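# Roll the wheeled drawer pedestal fully under the desk

## Task

Get the wheeled drawer pedestal completely beneath the desk so no part of it protrudes past the desk's front or either side, with its drawer fronts turned toward the room and parallel to the desk's front edge. It must remain upright and level (tipping or ending tilted is a failure), and it has to stay in that position without the robot holding it there.

## Robot and tools

ROBOT. A wheeled base carries a lifting column with a head and two six-joint arms, each ending in a two-finger gripper. Shoulder height S = 0.90 m + column_m. Folded, the robot measures 0.73 m long, 0.62 m wide and S + 0.43 m tall; its front sits 0.40 m ahead of the column. The base can drive straight and turn in place, but never sideways.

FRAMES. Base frame: origin on the floor under the column, midway between the drive wheels; x forward, y left, z up. left_hand and right_hand are reported in this frame at the point where the fingers join (tips extend 8 mm further); the hand's z axis points along the fingers, its y axis along the opening. Odometry frame is the base frame as it was at scene start. base_odometry counts wheel rotation only, so slip shows up as travel; heading runs -3.142 to 3.142, positive left. If turned_by_wheels and turned_by_imu disagree by more than about 4 % and by at least 0.05 rad, the base hit something or slipped. base_tilt is in degrees, forward and right positive, with about 1 degree of fixed bias.

execute_actions. Argument actions: a list holding one action or none (empty just reports state and images). An action may contain:
- base: exactly one of translate_m (metres, an offset from the current position, forward positive, -3 to 3) or rotate_rad (radians, an offset turn in place, left/counter-clockwise positive, -3.2 to 3.2).
- joints: absolute targets keyed by name: column_m 0 to 0.8 m; head_tilt_rad -0.61 to 1.308 (positive tilts down); left_joint1_rad..left_joint6_rad and right_joint1_rad..right_joint6_rad (joint1 ±2.879, joint2 0 to 3.141, joint3 0 to 3.019, joint4 -1.692 to 1.57, joint5 ±1.57, joint6 ±2.094); left_gripper_m and right_gripper_m 0 to 0.093 m fingertip gap.
- speeds: optional caps for this action only, translate_m 0.05 to 0.8 m/s, rotate_rad 0.1 to 1 rad/s (defaults are the maximums). A base move that would need over 8.667 s at its cap is refused.
Argument cameras: list from cam_head_left, cam_head_right, cam_left_wrist, cam_right_wrist, nav_camera, or all; omitted/null means all, [] means none. Unknown keys, names or out-of-range values reject the whole call with no motion. Parts not named keep pursuing earlier targets.

wait: seconds 0 to 10; commands nothing and returns state and images. zoom_image: camera plus region [x0, y0, x1, y1] in pixels of that camera's latest full image, origin top-left, at most 504 x 504. finished_scene: scene = the current scene's number; ends it irreversibly once the robot has held its last command and reports success. Replying without a tool call ends everything.

ARM GEOMETRY. With joint1 at -1.57 (left) or 1.57 (right) and joints 5, 6 at 0, an arm swings in a vertical plane 0.23 m beside the column. Let a = j2 - 0.35, b = 1.05 + j2 - j3, c = b - j4 (c = 1.57 means fingers straight down). Hand ahead = 0.12 + 0.39 sin a + 0.38 cos b + 0.25 cos c; height = S + 0.39 cos a - 0.38 sin b - 0.25 sin c. Example: j2, j3, j4 = 0.93, 0.78, 0.14 gives 0.60 m ahead, 0.25 m below S. Real hands sit up to ~5 cm lower and nearer (more under load). Reach is about 1 m; to get near the floor, extend the arm fingers-down 0.45-0.5 m ahead at column_m 0.3, then lower the column. Below 0.4 m height the base housing blocks hands closer than 0.45 m ahead. Small joint changes (under ~0.03 rad, 0.08 for joints 2 and 3) may not move anything. speeds does not slow arms; approach contacts in ~0.05 rad steps from your last target.

RESULT LINES. base_status and joint_status: done (within tolerance; for the base, wheels turned the full amount even if slipping), off_target (resting short, may still push), contact_stop (base wheel stalled or column met resistance; target dropped), time_out, not_followed / 'joint command not followed' (a safety check withheld arm targets for coming near the other arm or the body; back the moved joints off at least 0.05 rad or drive away from obstacles), limit_stop_at_motor_heat. on_its_own lists uncommanded behaviour; 'held at' is a held target, not a position. motor_effort shows left_wheel and right_wheel in percent (positive pushes forward; bracket = peak of the last action); readings outside rest range suggest pushing or a sill under a wheel. wheel_motors_off = 1 means the wheels are switched off. Motor temperatures lists each arm's joints.

CAMERAS. Head cameras look ahead and down by about head_tilt_rad; nav_camera sits at the base front 0.23 m up looking forward, useful for seeing under the desk. Wrist cameras look along the fingers, tilted 0.62 rad back toward the robot when the hand points down.

AVOID. After a base contact_stop, reverse 0.05 m before retrying or turning. Pushing hard for about 3 s cuts the wheel motors for 2 s, and the base then won't hold position. A desk top between 0.30 m and S - 0.26 m high can ride over the housing into the column; back out 0.05 m, and lower the column before going under anything only after the arm is clear. Blocked arms keep straining and can overheat (worst with joint 5 far over); relieve by resending the reported joint positions. At 100 °C an arm goes limp. Never let the arms collide or press on each other. Push the pedestal gently so it neither tips nor is slammed, and release it before finishing.

Each tool is called after "Call:" in YAML: its name, and indented under it one key for each argument.

## Session

Call:
execute_actions:
  actions: []
  cameras: ["cam_head_left","nav_camera"]

Scene clock: 0.00 s.
Motor temperatures (°C, as the motors report them): left_arm=[20 18 19 21 20 18] | right_arm=[20 18 20 20 20 18]
base_odometry: x=+0.000 y=+0.000 heading=+0.000 (m, m, rad; odometry frame)
turned_by_wheels: +0.000 (rad since the last result)
turned_by_imu: +0.000 (rad since the last result)
base_tilt: forward=+0.0 right=+0.0 (deg)
base_status: not commanded
joint_positions: column_m=+0.555 head_tilt_rad=+0.865 left_joint1_rad=-1.565 left_joint2_rad=+0.889 left_joint3_rad=+0.394 left_joint4_rad=-0.982 left_joint5_rad=+0.051 left_joint6_rad=+0.049 left_gripper_m=+0.094 right_joint1_rad=+1.560 right_joint2_rad=+0.893 right_joint3_rad=+0.396 right_joint4_rad=-0.921 right_joint5_rad=+0.039 right_joint6_rad=-0.034 right_gripper_m=+0.095
joint_status: not commanded
wheel_motors_off: 0
motor_effort: left_wheel=+3 right_wheel=+7 (%)
left_hand: x=+0.1333 y=+0.2169 z=+1.2627 quat_wxyz=(+0.458, -0.007, -0.888, +0.032) (m; base frame)
right_hand: x=+0.1422 y=-0.2345 z=+1.2504 quat_wxyz=(+0.433, +0.019, -0.901, +0.013) (m; base frame)
pictures: cam_head_left, nav_camera
Images, in order (width x height): cam_head_left 672x504, nav_camera 672x504.

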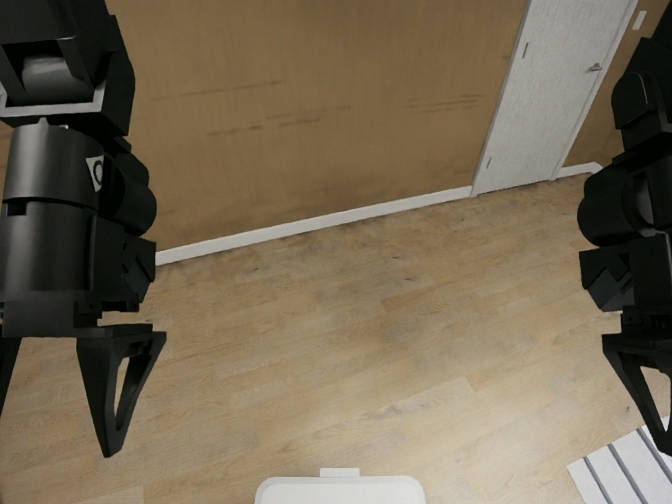

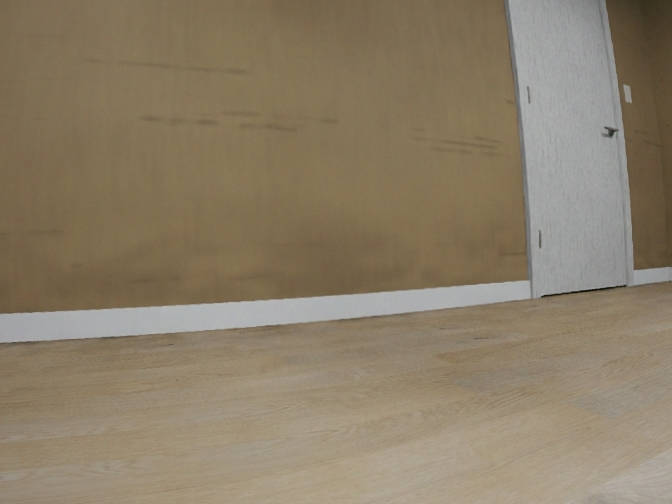

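Call:
execute_actions:
  actions:
    - {"base":{"rotate_rad":-1.5}}
  cameras: ["cam_head_left","nav_camera"]

Call:
execute_actions:
  actions:
    - {"base":{"rotate_rad":-1.3}}
  cameras: ["cam_head_left","nav_camera"]

Scene clock: 4.77 s.
Motor temperatures (°C, as the motors report them): left_arm=[20 18 19 21 20 18] | right_arm=[20 18 20 20 20 18]
base_odometry: x=+0.000 y=+0.000 heading=-1.499 (m, m, rad; odometry frame)
turned_by_wheels: -1.499 (rad since the last result)
turned_by_imu: -1.508 (rad since the last result)
base_tilt: forward=+0.0 right=-0.1 (deg)
base_status: done
joint_positions: column_m=+0.555 head_tilt_rad=+0.865 left_joint1_rad=-1.565 left_joint2_rad=+0.889 left_joint3_rad=+0.394 left_joint4_rad=-0.982 left_joint5_rad=+0.051 left_joint6_rad=+0.049 left_gripper_m=+0.094 right_joint1_rad=+1.560 right_joint2_rad=+0.893 right_joint3_rad=+0.396 right_joint4_rad=-0.921 right_joint5_rad=+0.039 right_joint6_rad=-0.034 right_gripper_m=+0.095
joint_status: not commanded
wheel_motors_off: 0
motor_effort: left_wheel=+4(34) right_wheel=-6(52) (%)
left_hand: x=+0.1333 y=+0.2169 z=+1.2627 quat_wxyz=(+0.458, -0.007, -0.888, +0.032) (m; base frame)
right_hand: x=+0.1422 y=-0.2345 z=+1.2504 quat_wxyz=(+0.433, +0.019, -0.901, +0.013) (m; base frame)
pictures: cam_head_left, nav_camera
Images, in order (width x height): cam_head_left 672x504, nav_camera 672x504.

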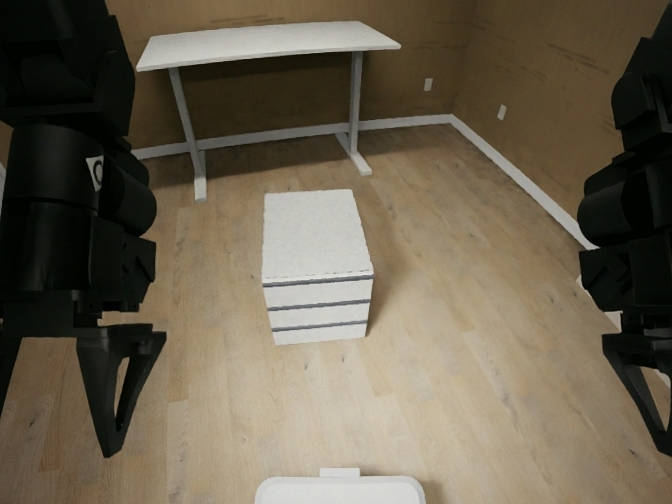

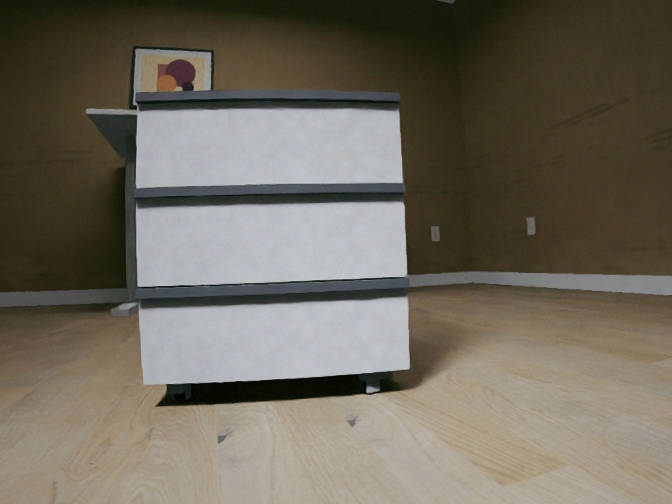

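Scene clock: 7.63 s.
Motor temperatures (°C, as the motors report them): left_arm=[20 18 19 21 20 18] | right_arm=[20 18 20 20 20 18]
base_odometry: x=+0.000 y=+0.000 heading=-2.798 (m, m, rad; odometry frame)
turned_by_wheels: -1.299 (rad since the last result)
turned_by_imu: -1.309 (rad since the last result)
base_tilt: forward=+0.1 right=-0.1 (deg)
base_status: done
joint_positions: column_m=+0.555 head_tilt_rad=+0.865 left_joint1_rad=-1.565 left_joint2_rad=+0.889 left_joint3_rad=+0.394 left_joint4_rad=-0.982 left_joint5_rad=+0.051 left_joint6_rad=+0.049 left_gripper_m=+0.094 right_joint1_rad=+1.560 right_joint2_rad=+0.893 right_joint3_rad=+0.396 right_joint4_rad=-0.921 right_joint5_rad=+0.039 right_joint6_rad=-0.034 right_gripper_m=+0.095
joint_status: not commanded
wheel_motors_off: 0
motor_effort: left_wheel=+3(27) right_wheel=-6(33) (%)
left_hand: x=+0.1333 y=+0.2169 z=+1.2627 quat_wxyz=(+0.458, -0.007, -0.888, +0.032) (m; base frame)
right_hand: x=+0.1422 y=-0.2345 z=+1.2504 quat_wxyz=(+0.433, +0.019, -0.901, +0.013) (m; base frame)
pictures: cam_head_left, nav_camera
camera_calibration (this result's frames):
cam_head_left: T_world_to_cam=[[-0.00193577, -0.999364, 0.0356007, -0.0112678], [-0.692048, -0.0243596, -0.72144, 1.13264], [0.721849, -0.0260339, -0.691561, 0.959192], [0, 0, 0, 1]] pos_world=[0.0914258, 0.0413014, 1.48087]
Images, in order (width x height): cam_head_left 672x504, nav_camera 672x504.

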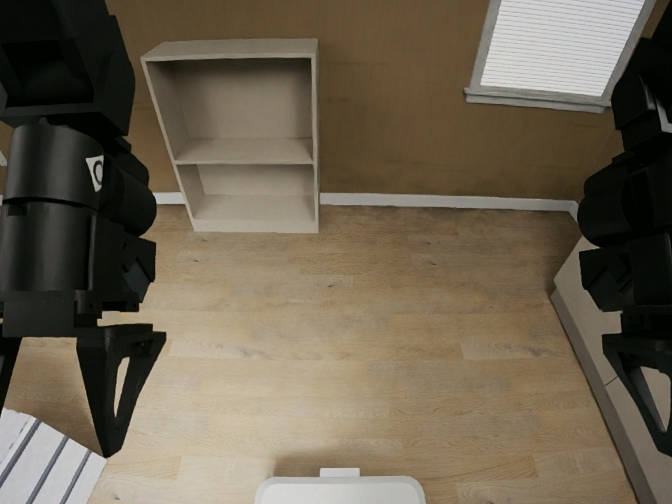

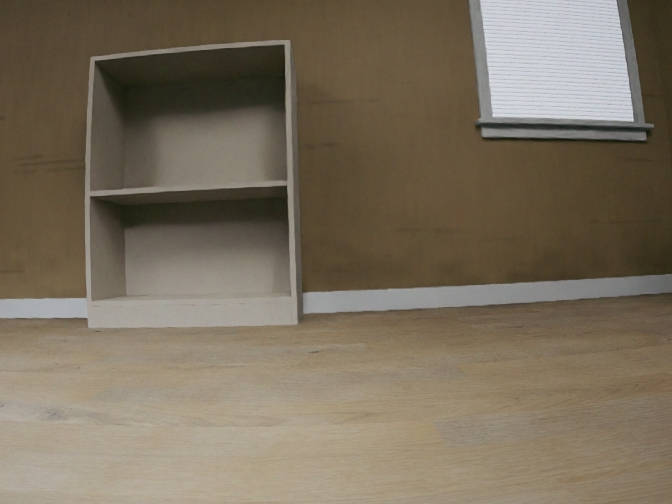

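Call:
execute_actions:
  actions:
    - {"base":{"rotate_rad":1.17}}
  cameras: []

Call:
execute_actions:
  actions:
    - {"base":{"translate_m":0.45}}
  cameras: []

Call:
execute_actions:
  actions:
    - {"base":{"rotate_rad":0.38}}
  cameras: ["cam_head_left"]

Call:
execute_actions:
  actions:
    - {"base":{"translate_m":0.4},"speeds":{"translate_m":0.08}}
  cameras: ["cam_head_left","cam_head_right"]

Scene clock: 14.40 s.
Motor temperatures (°C, as the motors report them): left_arm=[20 18 19 21 20 18] | right_arm=[20 18 20 20 20 18]
base_odometry: x=+0.000 y=+0.000 heading=-1.629 (m, m, rad; odometry frame)
turned_by_wheels: +1.169 (rad since the last result)
turned_by_imu: +1.177 (rad since the last result)
base_tilt: forward=-0.1 right=-0.1 (deg)
base_status: done
joint_positions: column_m=+0.555 head_tilt_rad=+0.865 left_joint1_rad=-1.565 left_joint2_rad=+0.889 left_joint3_rad=+0.394 left_joint4_rad=-0.982 left_joint5_rad=+0.051 left_joint6_rad=+0.049 left_gripper_m=+0.094 right_joint1_rad=+1.560 right_joint2_rad=+0.893 right_joint3_rad=+0.396 right_joint4_rad=-0.921 right_joint5_rad=+0.039 right_joint6_rad=-0.034 right_gripper_m=+0.095
joint_status: not commanded
wheel_motors_off: 0
motor_effort: left_wheel=-3(33) right_wheel=+2(39) (%)
left_hand: x=+0.1333 y=+0.2169 z=+1.2627 quat_wxyz=(+0.458, -0.007, -0.888, +0.032) (m; base frame)
right_hand: x=+0.1422 y=-0.2345 z=+1.2504 quat_wxyz=(+0.433, +0.019, -0.901, +0.013) (m; base frame)
pictures: none
No camera images: the call's "cameras" was empty. Leave "cameras" out to get every camera's image.

Scene clock: 16.83 s.
Motor temperatures (°C, as the motors report them): left_arm=[20 18 19 21 20 18] | right_arm=[20 18 20 20 20 18]
base_odometry: x=-0.026 y=-0.449 heading=-1.630 (m, m, rad; odometry frame)
turned_by_wheels: +0.000 (rad since the last result)
turned_by_imu: +0.000 (rad since the last result)
base_tilt: forward=+0.1 right=-0.2 (deg)
base_status: done
joint_positions: column_m=+0.555 head_tilt_rad=+0.865 left_joint1_rad=-1.565 left_joint2_rad=+0.889 left_joint3_rad=+0.395 left_joint4_rad=-0.982 left_joint5_rad=+0.051 left_joint6_rad=+0.049 left_gripper_m=+0.094 right_joint1_rad=+1.560 right_joint2_rad=+0.893 right_joint3_rad=+0.397 right_joint4_rad=-0.921 right_joint5_rad=+0.039 right_joint6_rad=-0.034 right_gripper_m=+0.095
joint_status: not commanded
wheel_motors_off: 0
motor_effort: left_wheel=+1(40) right_wheel=+0(60) (%)
left_hand: x=+0.1341 y=+0.2169 z=+1.2624 quat_wxyz=(+0.457, -0.007, -0.889, +0.032) (m; base frame)
right_hand: x=+0.1428 y=-0.2345 z=+1.2502 quat_wxyz=(+0.433, +0.019, -0.901, +0.013) (m; base frame)
pictures: none
No camera images: the call's "cameras" was empty. Leave "cameras" out to get every camera's image.

Scene clock: 18.53 s.
Motor temperatures (°C, as the motors report them): left_arm=[20 18 19 21 20 18] | right_arm=[20 18 20 20 20 18]
base_odometry: x=-0.026 y=-0.450 heading=-1.251 (m, m, rad; odometry frame)
turned_by_wheels: +0.379 (rad since the last result)
turned_by_imu: +0.380 (rad since the last result)
base_tilt: forward=-0.1 right=-0.1 (deg)
base_status: done
joint_positions: column_m=+0.555 head_tilt_rad=+0.865 left_joint1_rad=-1.565 left_joint2_rad=+0.889 left_joint3_rad=+0.395 left_joint4_rad=-0.982 left_joint5_rad=+0.051 left_joint6_rad=+0.049 left_gripper_m=+0.094 right_joint1_rad=+1.560 right_joint2_rad=+0.893 right_joint3_rad=+0.397 right_joint4_rad=-0.921 right_joint5_rad=+0.039 right_joint6_rad=-0.034 right_gripper_m=+0.095
joint_status: not commanded
wheel_motors_off: 0
motor_effort: left_wheel=-4(47) right_wheel=+4(58) (%)
left_hand: x=+0.1341 y=+0.2169 z=+1.2624 quat_wxyz=(+0.457, -0.007, -0.889, +0.032) (m; base frame)
right_hand: x=+0.1428 y=-0.2345 z=+1.2502 quat_wxyz=(+0.433, +0.019, -0.901, +0.013) (m; base frame)
pictures: cam_head_left
Images, in order (width x height): cam_head_left 672x504.

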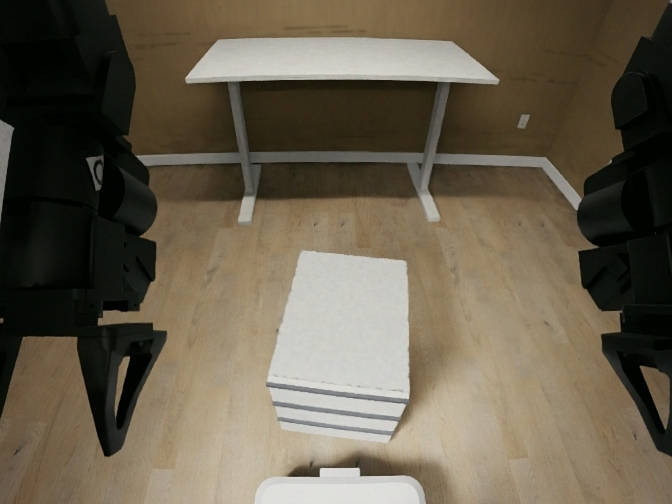

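Scene clock: 24.17 s.
Motor temperatures (°C, as the motors report them): left_arm=[20 18 19 21 20 18] | right_arm=[20 18 20 20 20 18]
base_odometry: x=+0.100 y=-0.829 heading=-1.250 (m, m, rad; odometry frame)
turned_by_wheels: +0.000 (rad since the last result)
turned_by_imu: +0.002 (rad since the last result)
base_tilt: forward=+0.0 right=+0.0 (deg)
base_status: done
joint_positions: column_m=+0.555 head_tilt_rad=+0.865 left_joint1_rad=-1.565 left_joint2_rad=+0.887 left_joint3_rad=+0.396 left_joint4_rad=-0.982 left_joint5_rad=+0.051 left_joint6_rad=+0.049 left_gripper_m=+0.094 right_joint1_rad=+1.560 right_joint2_rad=+0.891 right_joint3_rad=+0.397 right_joint4_rad=-0.921 right_joint5_rad=+0.039 right_joint6_rad=-0.034 right_gripper_m=+0.095
joint_status: not commanded
wheel_motors_off: 0
motor_effort: left_wheel=+1(37) right_wheel=-1(61) (%)
left_hand: x=+0.1347 y=+0.2169 z=+1.2623 quat_wxyz=(+0.456, -0.007, -0.889, +0.032) (m; base frame)
right_hand: x=+0.1432 y=-0.2345 z=+1.2503 quat_wxyz=(+0.432, +0.019, -0.902, +0.013) (m; base frame)
pictures: cam_head_left, cam_head_right
camera_calibration (this result's frames):
cam_head_left: T_world_to_cam=[[-0.00193577, -0.999364, 0.0356007, -0.0112678], [-0.692048, -0.0243596, -0.72144, 1.13264], [0.721849, -0.0260339, -0.691561, 0.959192], [0, 0, 0, 1]] pos_world=[0.0914258, 0.0413014, 1.48087]
cam_head_right: T_world_to_cam=[[-0.000984906, -0.999727, 0.0233295, -0.0808022], [-0.696991, -0.0160428, -0.716901, 1.12473], [0.717079, -0.0169665, -0.696785, 0.970335], [0, 0, 0, 1]] pos_world=[0.0880416, -0.0462731, 1.48432]
Images, in order (width x height): cam_head_left 672x504, cam_head_right 672x504.

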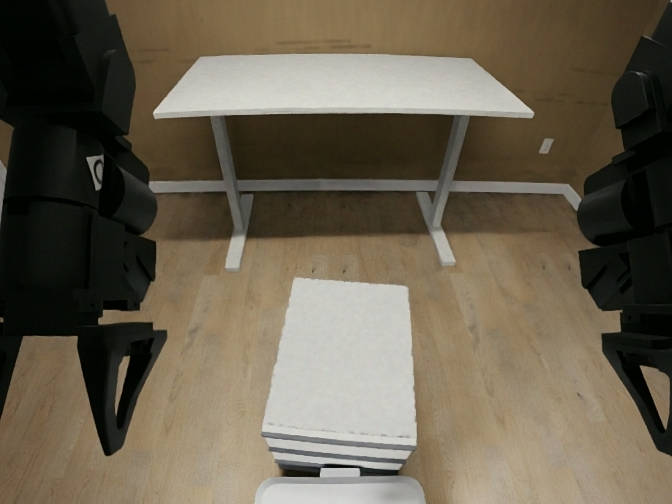

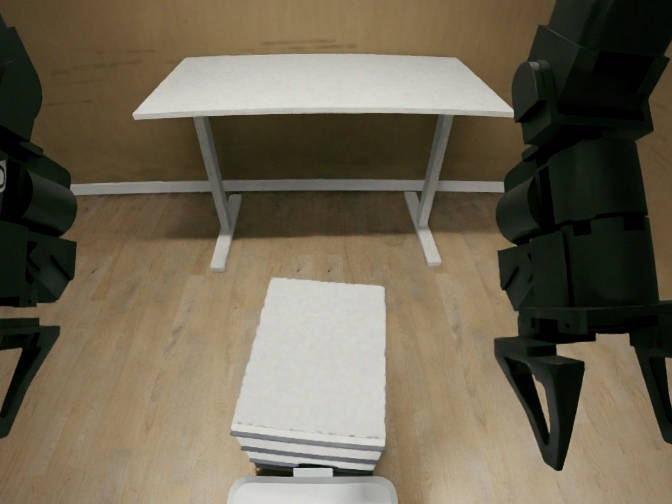

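Call:
execute_actions:
  actions:
    - {"base":{"translate_m":0.6},"speeds":{"translate_m":0.15}}
  cameras: ["cam_head_left"]

Scene clock: 30.30 s.
Motor temperatures (°C, as the motors report them): left_arm=[20 18 19 21 20 18] | right_arm=[20 18 20 20 20 18]
base_odometry: x=+0.288 y=-1.399 heading=-1.251 (m, m, rad; odometry frame)
turned_by_wheels: +0.000 (rad since the last result)
turned_by_imu: +0.001 (rad since the last result)
base_tilt: forward=+0.0 right=+0.0 (deg)
base_status: done
joint_positions: column_m=+0.555 head_tilt_rad=+0.865 left_joint1_rad=-1.565 left_joint2_rad=+0.887 left_joint3_rad=+0.396 left_joint4_rad=-0.982 left_joint5_rad=+0.051 left_joint6_rad=+0.049 left_gripper_m=+0.094 right_joint1_rad=+1.560 right_joint2_rad=+0.891 right_joint3_rad=+0.397 right_joint4_rad=-0.921 right_joint5_rad=+0.039 right_joint6_rad=-0.034 right_gripper_m=+0.095
joint_status: not commanded
wheel_motors_off: 0
motor_effort: left_wheel=+0(47) right_wheel=+1(64) (%)
left_hand: x=+0.1347 y=+0.2169 z=+1.2623 quat_wxyz=(+0.456, -0.007, -0.889, +0.032) (m; base frame)
right_hand: x=+0.1434 y=-0.2345 z=+1.2502 quat_wxyz=(+0.432, +0.019, -0.902, +0.013) (m; base frame)
pictures: cam_head_left
Images, in order (width x height): cam_head_left 672x504.

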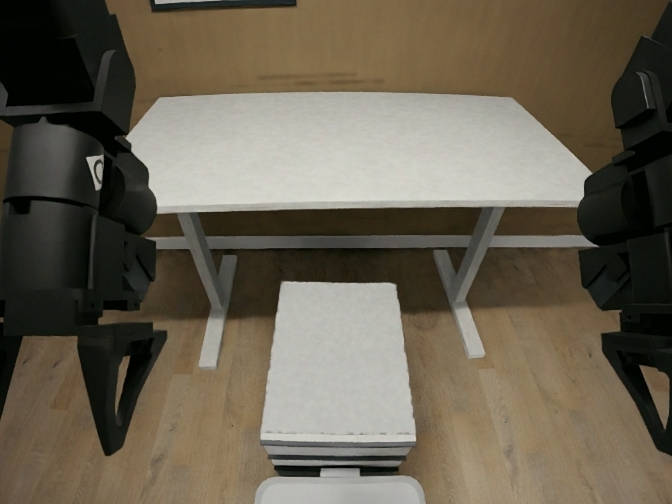

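Call:
execute_actions:
  actions:
    - {"base":{"translate_m":0.54},"speeds":{"translate_m":0.15}}
  cameras: ["cam_head_left"]

Call:
execute_actions:
  actions:
    - {"base":{"translate_m":-0.4}}
  cameras: ["cam_head_left","nav_camera"]

Scene clock: 37.10 s.
Motor temperatures (°C, as the motors report them): left_arm=[20 18 19 21 20 18] | right_arm=[20 18 20 20 20 18]
base_odometry: x=+0.458 y=-1.911 heading=-1.250 (m, m, rad; odometry frame)
turned_by_wheels: +0.000 (rad since the last result)
turned_by_imu: +0.002 (rad since the last result)
base_tilt: forward=+0.0 right=-0.1 (deg)
base_status: done
joint_positions: column_m=+0.555 head_tilt_rad=+0.865 left_joint1_rad=-1.565 left_joint2_rad=+0.887 left_joint3_rad=+0.396 left_joint4_rad=-0.982 left_joint5_rad=+0.051 left_joint6_rad=+0.049 left_gripper_m=+0.094 right_joint1_rad=+1.560 right_joint2_rad=+0.891 right_joint3_rad=+0.397 right_joint4_rad=-0.921 right_joint5_rad=+0.039 right_joint6_rad=-0.034 right_gripper_m=+0.095
joint_status: not commanded
wheel_motors_off: 0
motor_effort: left_wheel=-1(44) right_wheel=+0(65) (%)
left_hand: x=+0.1347 y=+0.2169 z=+1.2623 quat_wxyz=(+0.456, -0.007, -0.889, +0.032) (m; base frame)
right_hand: x=+0.1434 y=-0.2345 z=+1.2502 quat_wxyz=(+0.432, +0.019, -0.902, +0.013) (m; base frame)
pictures: cam_head_left
camera_calibration (this result's frames):
cam_head_left: T_world_to_cam=[[-0.00193577, -0.999364, 0.0356007, -0.0112678], [-0.692048, -0.0243596, -0.72144, 1.13264], [0.721849, -0.0260339, -0.691561, 0.959192], [0, 0, 0, 1]] pos_world=[0.0914258, 0.0413014, 1.48087]
Images, in order (width x height): cam_head_left 672x504.

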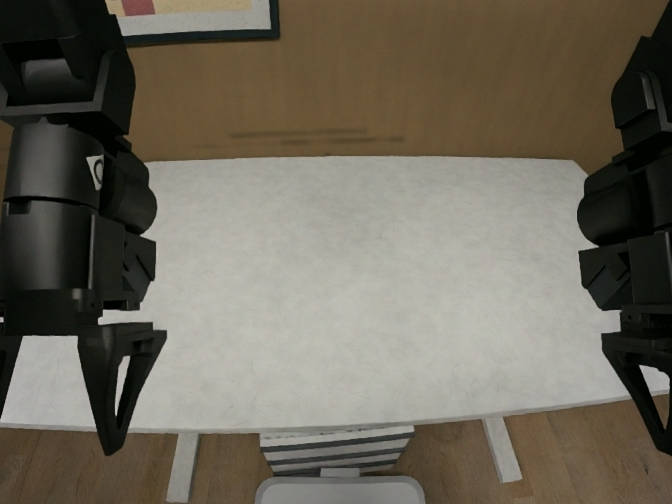

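Scene clock: 39.37 s.
Motor temperatures (°C, as the motors report them): left_arm=[20 18 19 21 20 18] | right_arm=[20 18 20 20 20 18]
base_odometry: x=+0.332 y=-1.532 heading=-1.250 (m, m, rad; odometry frame)
turned_by_wheels: +0.001 (rad since the last result)
turned_by_imu: +0.001 (rad since the last result)
base_tilt: forward=+0.0 right=+0.0 (deg)
base_status: done
joint_positions: column_m=+0.555 head_tilt_rad=+0.865 left_joint1_rad=-1.565 left_joint2_rad=+0.887 left_joint3_rad=+0.391 left_joint4_rad=-0.982 left_joint5_rad=+0.051 left_joint6_rad=+0.049 left_gripper_m=+0.094 right_joint1_rad=+1.560 right_joint2_rad=+0.891 right_joint3_rad=+0.393 right_joint4_rad=-0.921 right_joint5_rad=+0.039 right_joint6_rad=-0.034 right_gripper_m=+0.095
joint_status: not commanded
wheel_motors_off: 0
motor_effort: left_wheel=+0(34) right_wheel=+0(38) (%)
left_hand: x=+0.1324 y=+0.2169 z=+1.2632 quat_wxyz=(+0.458, -0.007, -0.888, +0.032) (m; base frame)
right_hand: x=+0.1413 y=-0.2345 z=+1.2510 quat_wxyz=(+0.433, +0.019, -0.901, +0.013) (m; base frame)
pictures: cam_head_left, nav_camera
Images, in order (width x height): cam_head_left 672x504, nav_camera 672x504.

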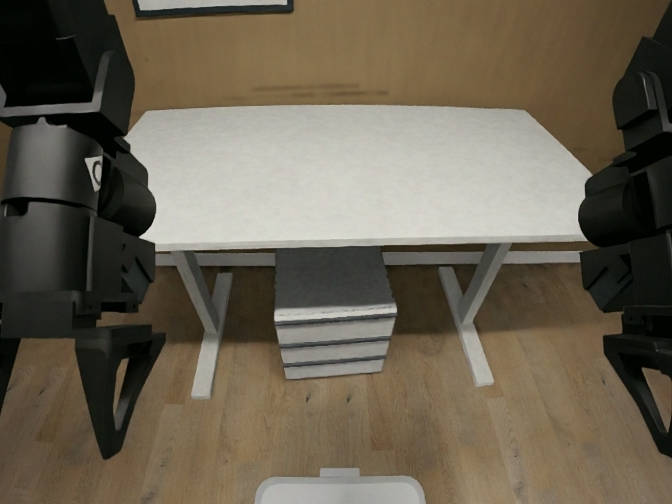

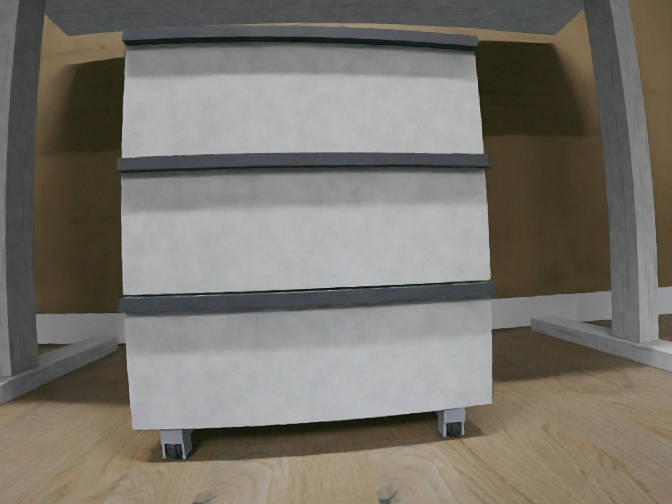

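About 2° off; fine.

Call:
finished_scene:
  scene: 1

The scene is finished: the task was done.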